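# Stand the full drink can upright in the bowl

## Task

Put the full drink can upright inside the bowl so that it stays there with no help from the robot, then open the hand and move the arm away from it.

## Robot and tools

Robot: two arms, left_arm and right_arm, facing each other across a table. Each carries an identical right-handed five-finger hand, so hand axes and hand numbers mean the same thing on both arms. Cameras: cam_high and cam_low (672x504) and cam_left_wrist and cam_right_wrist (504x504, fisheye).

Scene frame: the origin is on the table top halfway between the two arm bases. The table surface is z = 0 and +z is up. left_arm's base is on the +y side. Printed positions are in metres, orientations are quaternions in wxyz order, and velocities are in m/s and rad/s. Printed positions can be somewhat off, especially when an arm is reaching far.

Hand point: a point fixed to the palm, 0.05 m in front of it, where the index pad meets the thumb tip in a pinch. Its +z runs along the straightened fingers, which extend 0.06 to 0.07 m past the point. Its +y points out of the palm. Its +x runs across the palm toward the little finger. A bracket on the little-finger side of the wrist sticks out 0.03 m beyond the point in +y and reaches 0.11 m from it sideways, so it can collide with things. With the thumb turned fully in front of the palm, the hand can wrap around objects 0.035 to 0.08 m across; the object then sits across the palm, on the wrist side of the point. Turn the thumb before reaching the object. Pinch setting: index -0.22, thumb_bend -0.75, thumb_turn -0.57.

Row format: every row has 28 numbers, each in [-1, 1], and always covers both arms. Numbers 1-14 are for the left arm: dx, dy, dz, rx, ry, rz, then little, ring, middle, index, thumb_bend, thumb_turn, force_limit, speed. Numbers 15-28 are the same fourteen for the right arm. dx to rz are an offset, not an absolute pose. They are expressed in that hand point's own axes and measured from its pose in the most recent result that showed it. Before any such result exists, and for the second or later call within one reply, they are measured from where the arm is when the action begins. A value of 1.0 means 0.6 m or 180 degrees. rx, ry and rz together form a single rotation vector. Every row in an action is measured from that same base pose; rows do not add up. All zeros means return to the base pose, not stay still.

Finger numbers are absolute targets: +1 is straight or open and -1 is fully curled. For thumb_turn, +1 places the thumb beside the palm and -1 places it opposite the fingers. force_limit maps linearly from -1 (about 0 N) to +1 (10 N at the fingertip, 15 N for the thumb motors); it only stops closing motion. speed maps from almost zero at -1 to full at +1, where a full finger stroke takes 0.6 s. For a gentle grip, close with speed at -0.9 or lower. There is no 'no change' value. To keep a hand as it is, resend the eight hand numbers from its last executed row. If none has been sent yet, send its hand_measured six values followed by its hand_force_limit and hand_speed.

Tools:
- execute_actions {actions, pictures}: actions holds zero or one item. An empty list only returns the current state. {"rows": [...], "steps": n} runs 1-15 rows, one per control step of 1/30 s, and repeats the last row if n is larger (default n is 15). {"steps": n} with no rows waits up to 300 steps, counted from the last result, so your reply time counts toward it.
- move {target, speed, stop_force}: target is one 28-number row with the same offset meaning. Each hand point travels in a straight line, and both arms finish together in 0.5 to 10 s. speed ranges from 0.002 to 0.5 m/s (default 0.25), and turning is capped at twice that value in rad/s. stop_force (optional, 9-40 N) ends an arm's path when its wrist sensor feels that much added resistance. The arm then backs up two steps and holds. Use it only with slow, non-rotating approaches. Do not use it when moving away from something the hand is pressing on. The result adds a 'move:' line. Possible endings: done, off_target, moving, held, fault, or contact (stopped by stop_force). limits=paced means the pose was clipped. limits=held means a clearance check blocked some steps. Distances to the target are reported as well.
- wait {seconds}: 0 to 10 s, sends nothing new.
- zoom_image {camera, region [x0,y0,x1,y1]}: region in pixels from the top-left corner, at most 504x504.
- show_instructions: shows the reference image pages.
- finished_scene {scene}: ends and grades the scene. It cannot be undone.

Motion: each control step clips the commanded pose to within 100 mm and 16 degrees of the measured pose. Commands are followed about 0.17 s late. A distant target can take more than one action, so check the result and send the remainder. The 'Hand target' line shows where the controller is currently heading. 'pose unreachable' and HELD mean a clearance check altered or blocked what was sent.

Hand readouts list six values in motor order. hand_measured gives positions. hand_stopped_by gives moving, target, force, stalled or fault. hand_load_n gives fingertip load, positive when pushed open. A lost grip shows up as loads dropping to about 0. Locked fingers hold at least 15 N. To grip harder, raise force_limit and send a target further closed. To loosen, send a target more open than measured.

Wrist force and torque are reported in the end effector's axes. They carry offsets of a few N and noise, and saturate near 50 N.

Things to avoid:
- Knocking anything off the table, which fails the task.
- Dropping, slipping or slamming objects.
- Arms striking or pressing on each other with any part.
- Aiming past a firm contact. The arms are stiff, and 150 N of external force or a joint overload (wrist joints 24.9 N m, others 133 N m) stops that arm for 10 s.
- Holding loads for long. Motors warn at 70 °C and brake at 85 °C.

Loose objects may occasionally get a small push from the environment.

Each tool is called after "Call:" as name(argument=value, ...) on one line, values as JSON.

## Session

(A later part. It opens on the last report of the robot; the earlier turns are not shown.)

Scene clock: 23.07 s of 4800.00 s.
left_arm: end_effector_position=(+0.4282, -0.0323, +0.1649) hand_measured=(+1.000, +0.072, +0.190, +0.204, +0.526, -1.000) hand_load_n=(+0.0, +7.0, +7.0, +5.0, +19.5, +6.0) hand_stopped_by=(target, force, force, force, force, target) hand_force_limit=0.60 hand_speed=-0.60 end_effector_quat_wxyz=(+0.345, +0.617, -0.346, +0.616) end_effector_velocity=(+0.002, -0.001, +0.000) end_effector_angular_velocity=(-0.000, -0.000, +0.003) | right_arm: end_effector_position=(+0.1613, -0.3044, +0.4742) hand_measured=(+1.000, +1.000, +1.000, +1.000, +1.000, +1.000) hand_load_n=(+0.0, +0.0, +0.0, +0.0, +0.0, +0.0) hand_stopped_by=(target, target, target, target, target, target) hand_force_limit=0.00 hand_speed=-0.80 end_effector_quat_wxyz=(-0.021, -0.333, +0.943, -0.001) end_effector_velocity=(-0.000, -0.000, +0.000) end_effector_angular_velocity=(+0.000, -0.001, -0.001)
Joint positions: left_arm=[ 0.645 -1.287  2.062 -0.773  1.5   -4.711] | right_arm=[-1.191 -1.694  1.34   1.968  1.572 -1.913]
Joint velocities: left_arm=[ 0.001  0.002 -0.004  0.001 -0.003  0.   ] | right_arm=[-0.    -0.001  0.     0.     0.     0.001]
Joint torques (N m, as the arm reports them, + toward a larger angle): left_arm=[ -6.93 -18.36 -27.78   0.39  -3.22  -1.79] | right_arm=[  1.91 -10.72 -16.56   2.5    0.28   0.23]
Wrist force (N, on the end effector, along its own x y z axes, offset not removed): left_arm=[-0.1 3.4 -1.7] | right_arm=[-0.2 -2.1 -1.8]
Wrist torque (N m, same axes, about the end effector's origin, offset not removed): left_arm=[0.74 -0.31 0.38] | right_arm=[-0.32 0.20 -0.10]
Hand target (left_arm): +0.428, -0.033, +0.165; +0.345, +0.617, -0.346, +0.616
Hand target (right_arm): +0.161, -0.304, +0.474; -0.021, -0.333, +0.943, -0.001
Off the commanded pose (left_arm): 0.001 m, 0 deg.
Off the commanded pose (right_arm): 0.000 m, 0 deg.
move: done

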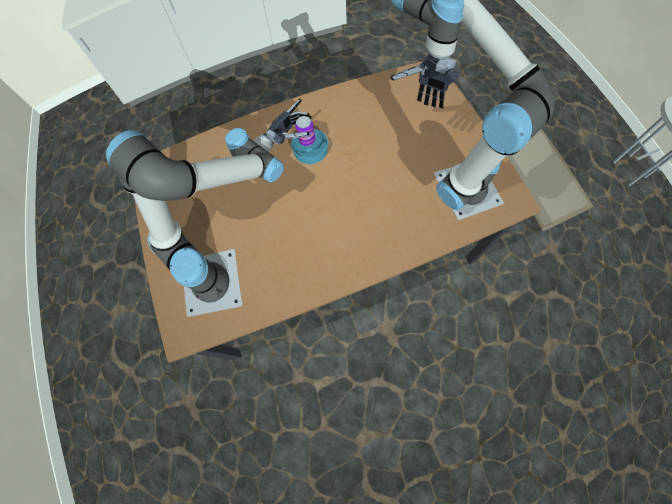

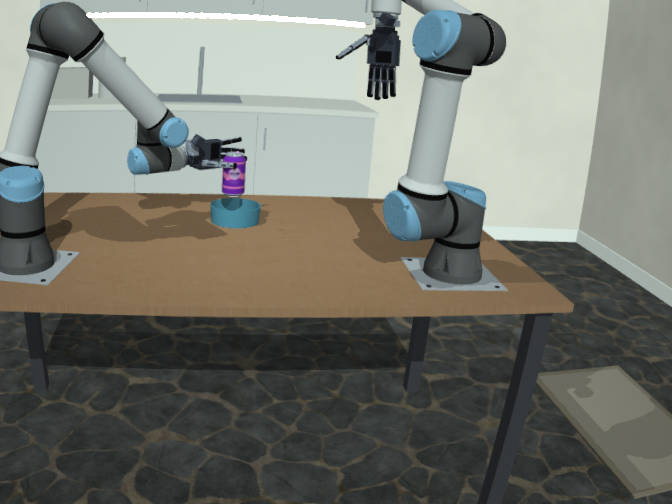

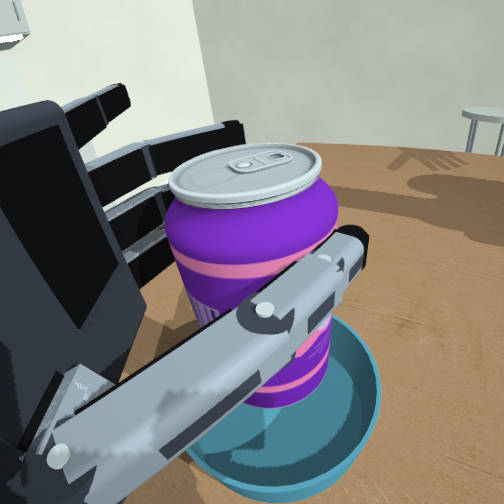

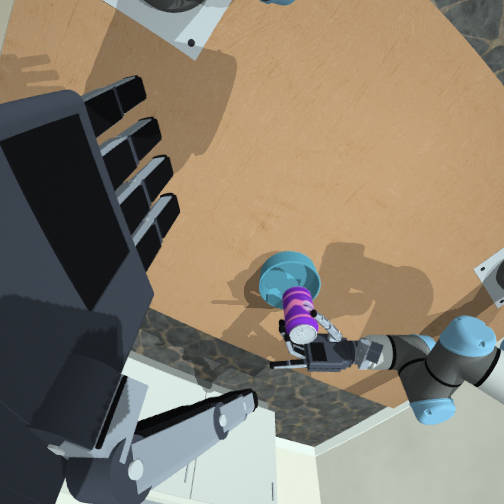

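Call:
move(target=[-0.118,0.013,0.003,0,0,0,1,-1,-1,-1,-1,-1,0.6,-0.6, 0,0,0,0,0,0,1,1,1,1,1,1,0,-0.8], speed=0.05, stop_force=12)

Call:
move(target=[-0.02,0,0,0,0,0,1,-1,-1,-1,-1,-1,0.6,-0.6, 0,0,0,0,0,0,1,1,1,1,1,1,0,-0.8], speed=0.008, stop_force=9)

Scene clock: 26.60 s of 4800.00 s.
left_arm: end_effector_position=(+0.4225, -0.0377, +0.0943) hand_measured=(+1.000, +0.072, +0.190, +0.204, +0.526, -1.000) hand_load_n=(+0.0, +7.0, +7.0, +5.0, +19.5, +6.0) hand_stopped_by=(target, force, force, force, force, target) hand_force_limit=0.60 hand_speed=-0.60 end_effector_quat_wxyz=(+0.345, +0.617, -0.346, +0.616) end_effector_velocity=(+0.000, +0.001, -0.002) end_effector_angular_velocity=(+0.000, +0.000, +0.001) | right_arm: end_effector_position=(+0.1613, -0.3044, +0.4742) hand_measured=(+1.000, +1.000, +1.000, +1.000, +1.000, +1.000) hand_load_n=(+0.0, +0.0, +0.0, +0.0, +0.0, +0.0) hand_stopped_by=(target, target, target, target, target, target) hand_force_limit=0.00 hand_speed=-0.80 end_effector_quat_wxyz=(-0.021, -0.333, +0.943, -0.001) end_effector_velocity=(+0.000, +0.000, +0.000) end_effector_angular_velocity=(+0.001, -0.001, -0.001)
Joint positions: left_arm=[ 0.626 -1.141  2.11  -0.968  1.481 -4.711] | right_arm=[-1.191 -1.694  1.34   1.968  1.572 -1.913]
Joint velocities: left_arm=[ 0.001  0.004  0.002 -0.006 -0.    -0.   ] | right_arm=[-0.     0.    -0.001 -0.001 -0.     0.001]
Joint torques (N m, as the arm reports them, + toward a larger angle): left_arm=[ -5.95 -24.01  -4.2   -5.35  -3.03  -1.02] | right_arm=[  1.35 -12.07 -16.9    2.2    0.43   0.16]
Wrist force (N, on the end effector, along its own x y z axes, offset not removed): left_arm=[-3.1 -0.5 -1.4] | right_arm=[1.7 -1.9 -1.0]
Wrist torque (N m, same axes, about the end effector's origin, offset not removed): left_arm=[-0.17 0.06 0.21] | right_arm=[-0.31 -0.40 -0.13]
Hand target (left_arm): +0.422, -0.038, +0.094; +0.345, +0.617, -0.346, +0.616
Hand target (right_arm): +0.161, -0.304, +0.474; -0.021, -0.333, +0.943, -0.001
Off the commanded pose (left_arm): 0.000 m, 0 deg.
Off the commanded pose (right_arm): 0.000 m, 0 deg.
move: done

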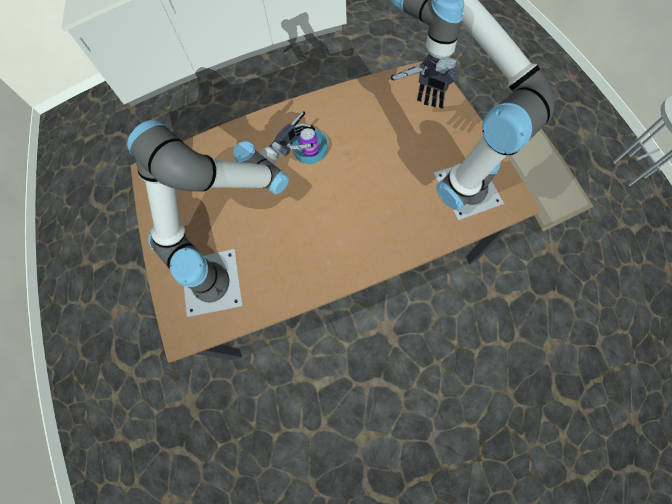

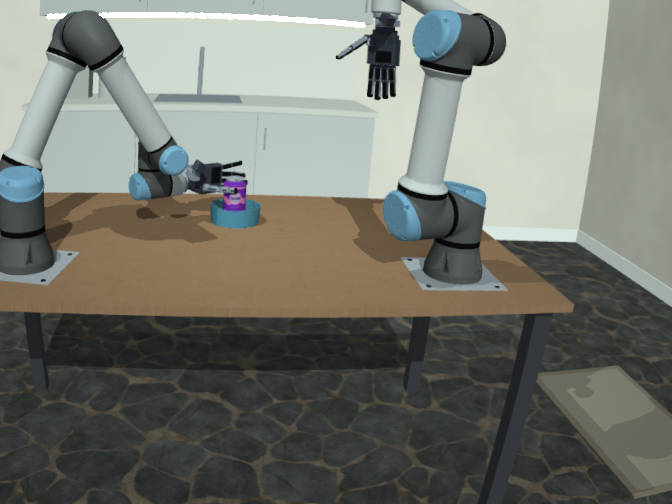

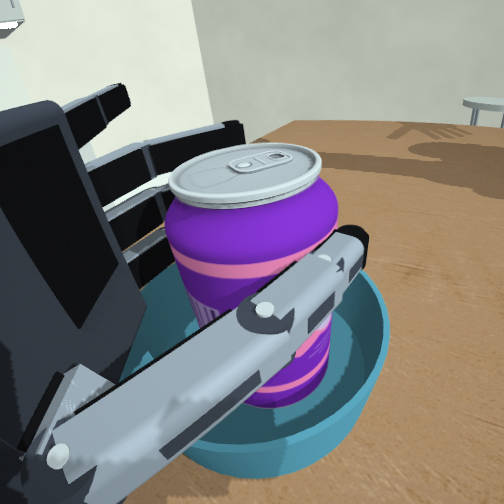

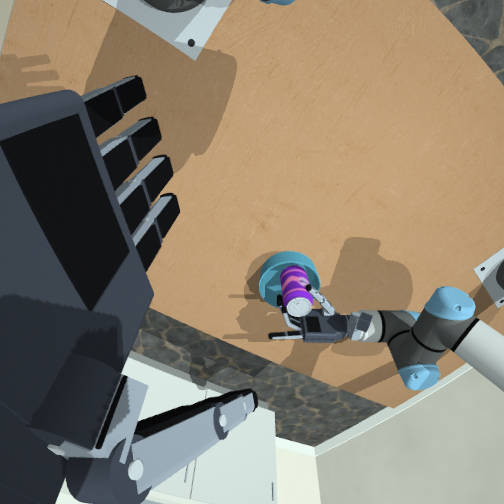

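Scene clock: 28.13 s of 4800.00 s.
left_arm: end_effector_position=(+0.4225, -0.0377, +0.0852) hand_measured=(+1.000, +0.072, +0.190, +0.204, +0.526, -1.000) hand_load_n=(+0.0, +7.5, +7.0, +4.5, +19.0, -1.0) hand_stopped_by=(target, force, force, force, force, target) hand_force_limit=0.60 hand_speed=-0.60 end_effector_quat_wxyz=(+0.345, +0.617, -0.346, +0.617) end_effector_velocity=(-0.002, -0.001, +0.002) end_effector_angular_velocity=(+0.002, +0.001, -0.003) | right_arm: end_effector_position=(+0.1613, -0.3044, +0.4742) hand_measured=(+1.000, +1.000, +1.000, +1.000, +1.000, +1.000) hand_load_n=(+0.0, +0.0, +0.0, +0.0, +0.0, +0.0) hand_stopped_by=(target, target, target, target, target, target) hand_force_limit=0.00 hand_speed=-0.80 end_effector_quat_wxyz=(-0.021, -0.333, +0.943, -0.001) end_effector_velocity=(+0.000, -0.000, +0.000) end_effector_angular_velocity=(-0.001, +0.002, -0.001)
Joint positions: left_arm=[ 0.626 -1.12   2.114 -0.993  1.481 -4.711] | right_arm=[-1.191 -1.694  1.34   1.968  1.572 -1.913]
Joint velocities: left_arm=[-0.003 -0.006 -0.     0.008  0.     0.   ] | right_arm=[-0.     0.001 -0.     0.001  0.     0.001]
Joint torques (N m, as the arm reports them, + toward a larger angle): left_arm=[  3.5  -33.18  -5.9    2.64   1.23  -0.78] | right_arm=[  0.72 -10.73 -18.77   2.42   0.35   0.21]
Wrist force (N, on the end effector, along its own x y z axes, offset not removed): left_arm=[7.2 -1.3 1.3] | right_arm=[0.6 0.1 0.8]
Wrist torque (N m, same axes, about the end effector's origin, offset not removed): left_arm=[-0.13 -0.17 -0.06] | right_arm=[-0.01 -0.14 0.13]
Hand target (left_arm): +0.423, -0.038, +0.086; +0.345, +0.617, -0.346, +0.617
Hand target (right_arm): +0.161, -0.304, +0.474; -0.021, -0.333, +0.943, -0.001
Off the commanded pose (left_arm): 0.003 m, 0 deg.
Off the commanded pose (right_arm): 0.000 m, 0 deg.
move: contact (left_arm)

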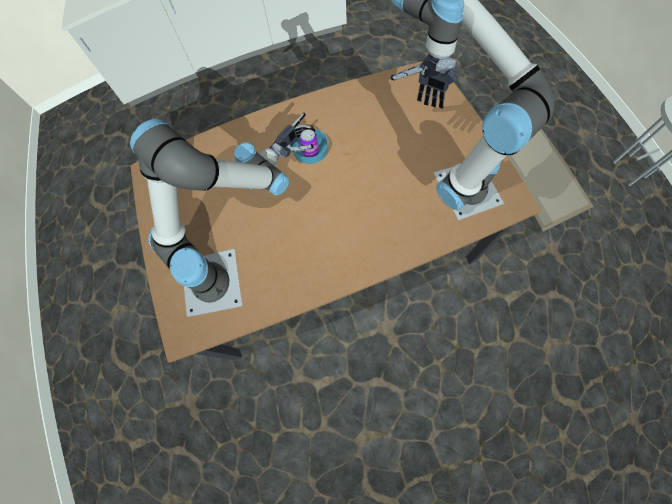

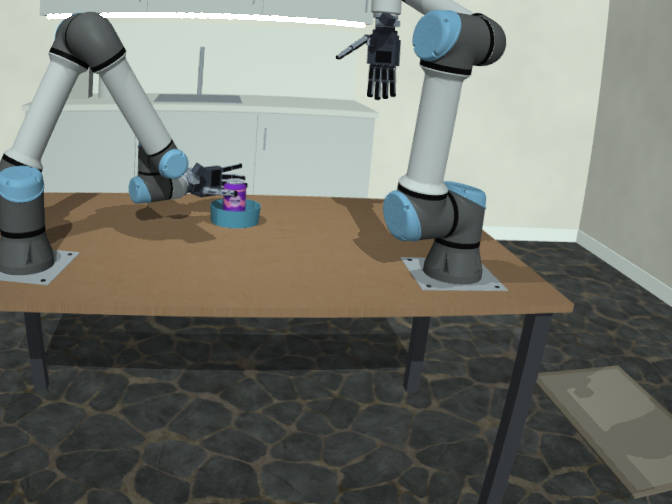

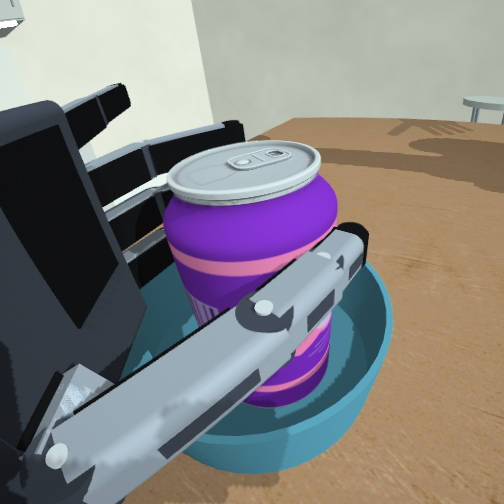

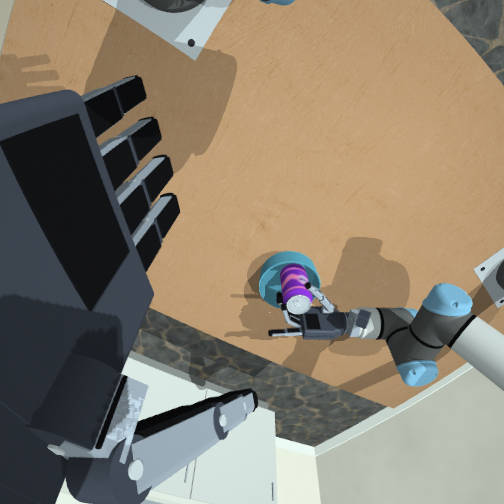

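Call:
move(target=[0.002,0,0,0,0,0,1,1,1,1,1,-1,0.6,-0.3, 0,0,0,0,0,0,1,1,1,1,1,1,0,-0.8])

Call:
move(target=[0.1,0,-0.22,0,0,0,1,1,1,1,1,-1,0.6,-0.3, 0,0,0,0,0,0,1,1,1,1,1,1,0,-0.8], speed=0.15)

Scene clock: 30.43 s of 4800.00 s.
left_arm: end_effector_position=(+0.4225, -0.0377, +0.0864) hand_measured=(+1.000, +1.000, +1.000, +1.000, +1.000, -1.000) hand_load_n=(+0.0, +0.0, +0.0, +0.0, +0.0, +0.0) hand_stopped_by=(target, target, target, target, target, target) hand_force_limit=0.60 hand_speed=-0.30 end_effector_quat_wxyz=(+0.345, +0.617, -0.346, +0.617) end_effector_velocity=(+0.001, +0.001, +0.000) end_effector_angular_velocity=(-0.000, -0.001, +0.002) | right_arm: end_effector_position=(+0.1613, -0.3044, +0.4742) hand_measured=(+1.000, +1.000, +1.000, +1.000, +1.000, +1.000) hand_load_n=(+0.0, +0.0, +0.0, +0.0, +0.0, +0.0) hand_stopped_by=(target, target, target, target, target, target) hand_force_limit=0.00 hand_speed=-0.80 end_effector_quat_wxyz=(-0.021, -0.333, +0.943, -0.001) end_effector_velocity=(-0.000, -0.000, +0.000) end_effector_angular_velocity=(-0.000, -0.000, +0.000)
Joint positions: left_arm=[ 0.626 -1.123  2.114 -0.989  1.481 -4.711] | right_arm=[-1.191 -1.694  1.34   1.968  1.572 -1.913]
Joint velocities: left_arm=[ 0.002 -0.001  0.    -0.     0.     0.001] | right_arm=[ 0.    -0.001  0.     0.     0.    -0.   ]
Joint torques (N m, as the arm reports them, + toward a larger angle): left_arm=[  3.23 -35.67 -24.79   1.05   0.91   0.07] | right_arm=[  1.06 -10.41 -16.84   2.34   0.32  -0.03]
Wrist force (N, on the end effector, along its own x y z axes, offset not removed): left_arm=[3.2 4.2 -6.2] | right_arm=[1.2 -3.2 -2.4]
Wrist torque (N m, same axes, about the end effector's origin, offset not removed): left_arm=[1.18 -0.12 0.24] | right_arm=[-0.37 -0.18 -0.06]
Hand target (left_arm): +0.422, -0.038, +0.086; +0.345, +0.617, -0.346, +0.617
Hand target (right_arm): +0.161, -0.304, +0.474; -0.021, -0.333, +0.943, -0.001
Off the commanded pose (left_arm): 0.000 m, 0 deg.
Off the commanded pose (right_arm): 0.000 m, 0 deg.
move: done

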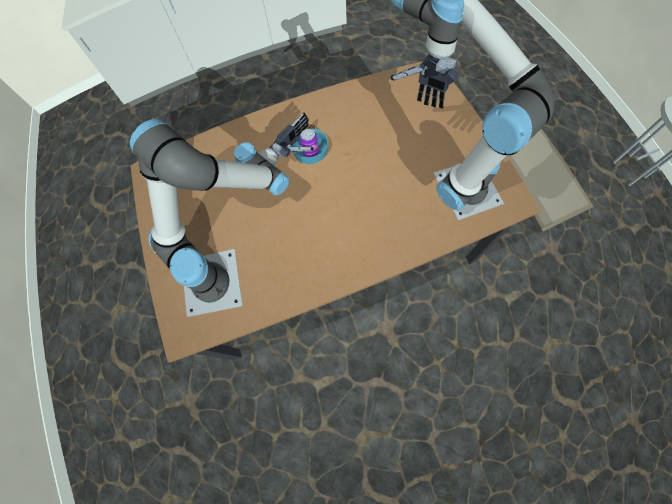

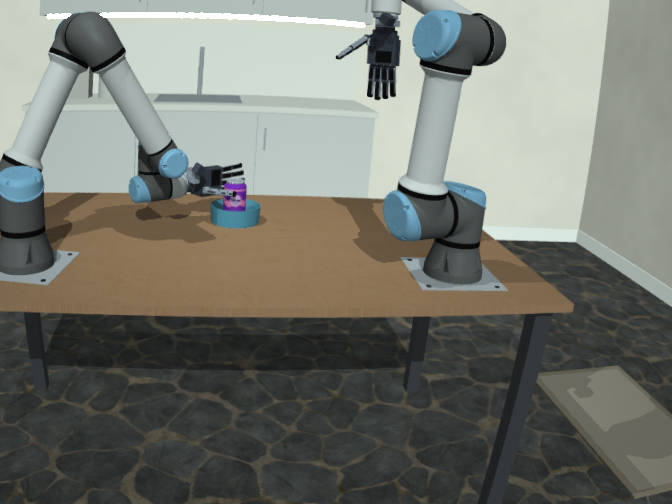

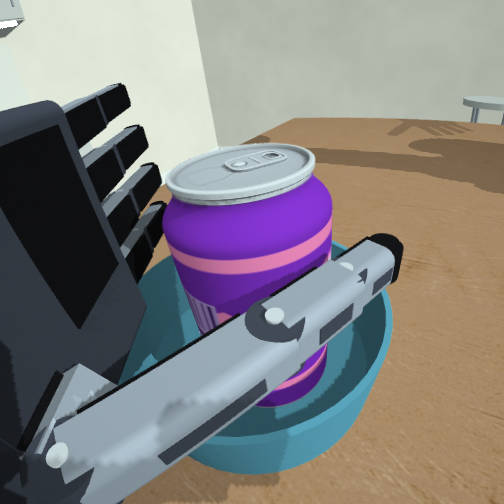

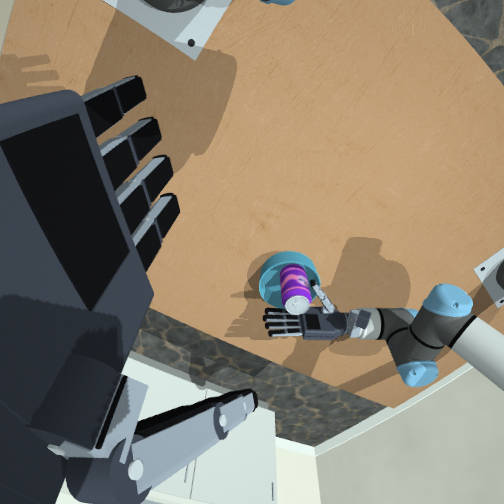

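Scene clock: 31.97 s of 4800.00 s.
left_arm: end_effector_position=(+0.3539, +0.0746, +0.1467) hand_measured=(+1.000, +1.000, +1.000, +1.000, +1.000, -1.000) hand_load_n=(+0.0, +0.0, +0.0, +0.0, +0.0, +0.0) hand_stopped_by=(target, target, target, target, target, target) hand_force_limit=0.60 hand_speed=-0.30 end_effector_quat_wxyz=(+0.345, +0.617, -0.346, +0.617) end_effector_velocity=(-0.001, +0.002, +0.002) end_effector_angular_velocity=(-0.000, +0.000, +0.001) | right_arm: end_effector_position=(+0.1613, -0.3044, +0.4742) hand_measured=(+1.000, +1.000, +1.000, +1.000, +1.000, +1.000) hand_load_n=(+0.0, +0.0, +0.0, +0.0, +0.0, +0.0) hand_stopped_by=(target, target, target, target, target, target) hand_force_limit=0.00 hand_speed=-0.80 end_effector_quat_wxyz=(-0.021, -0.333, +0.943, -0.001) end_effector_velocity=(+0.000, +0.000, +0.000) end_effector_angular_velocity=(+0.000, -0.000, -0.002)
Joint positions: left_arm=[ 0.582 -1.521  2.43  -0.907  1.437 -4.711] | right_arm=[-1.191 -1.694  1.34   1.968  1.572 -1.913]
Joint velocities: left_arm=[-0.001 -0.01   0.004  0.006 -0.002 -0.   ] | right_arm=[ 0.    -0.    -0.     0.    -0.     0.002]
Joint torques (N m, as the arm reports them, + toward a larger angle): left_arm=[ -7.66 -21.79  -0.81   0.93  -3.31   1.32] | right_arm=[  1.25 -10.27 -18.     2.38   0.26   0.14]
Wrist force (N, on the end effector, along its own x y z axes, offset not removed): left_arm=[0.6 5.6 -3.2] | right_arm=[1.4 -0.1 -1.0]
Wrist torque (N m, same axes, about the end effector's origin, offset not removed): left_arm=[1.25 0.21 0.32] | right_arm=[-0.04 -0.11 0.02]
Hand target (left_arm): +0.354, +0.075, +0.147; +0.345, +0.617, -0.346, +0.617
Hand target (right_arm): +0.161, -0.304, +0.474; -0.021, -0.333, +0.943, -0.001
Off the commanded pose (left_arm): 0.000 m, 0 deg.
Off the commanded pose (right_arm): 0.000 m, 0 deg.
move: done

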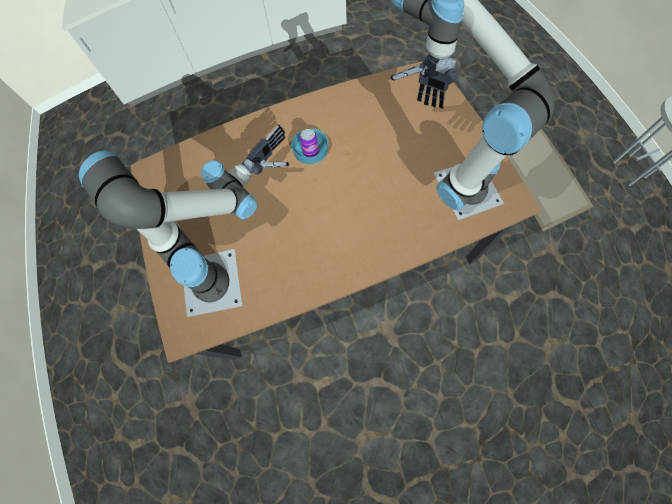

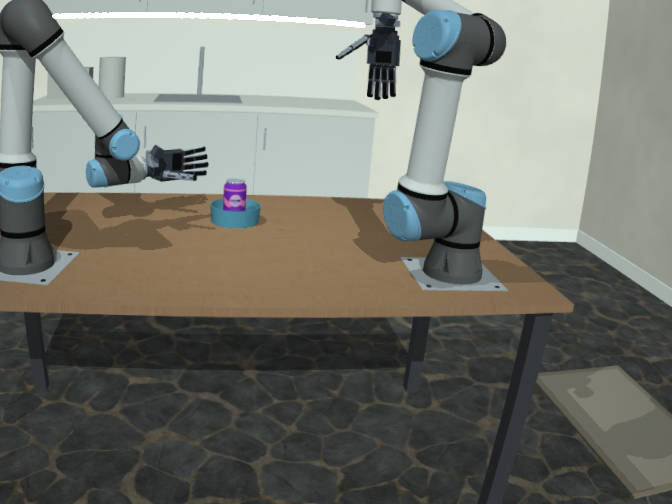

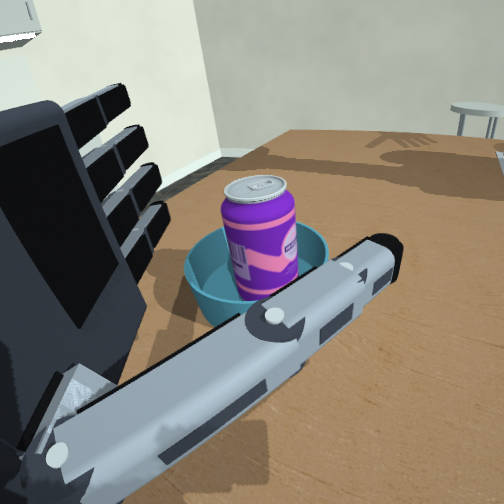

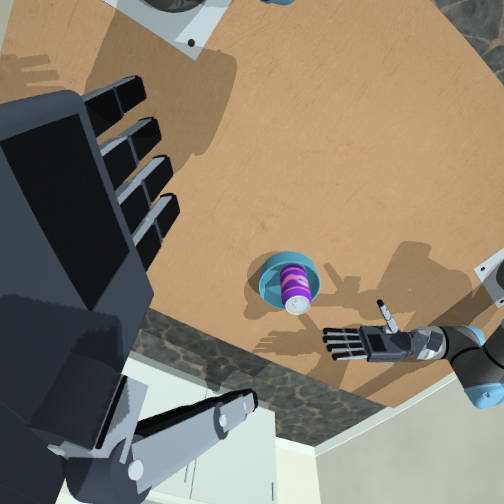

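Call:
finished_scene(scene=2)

The scene is finished: the task was done.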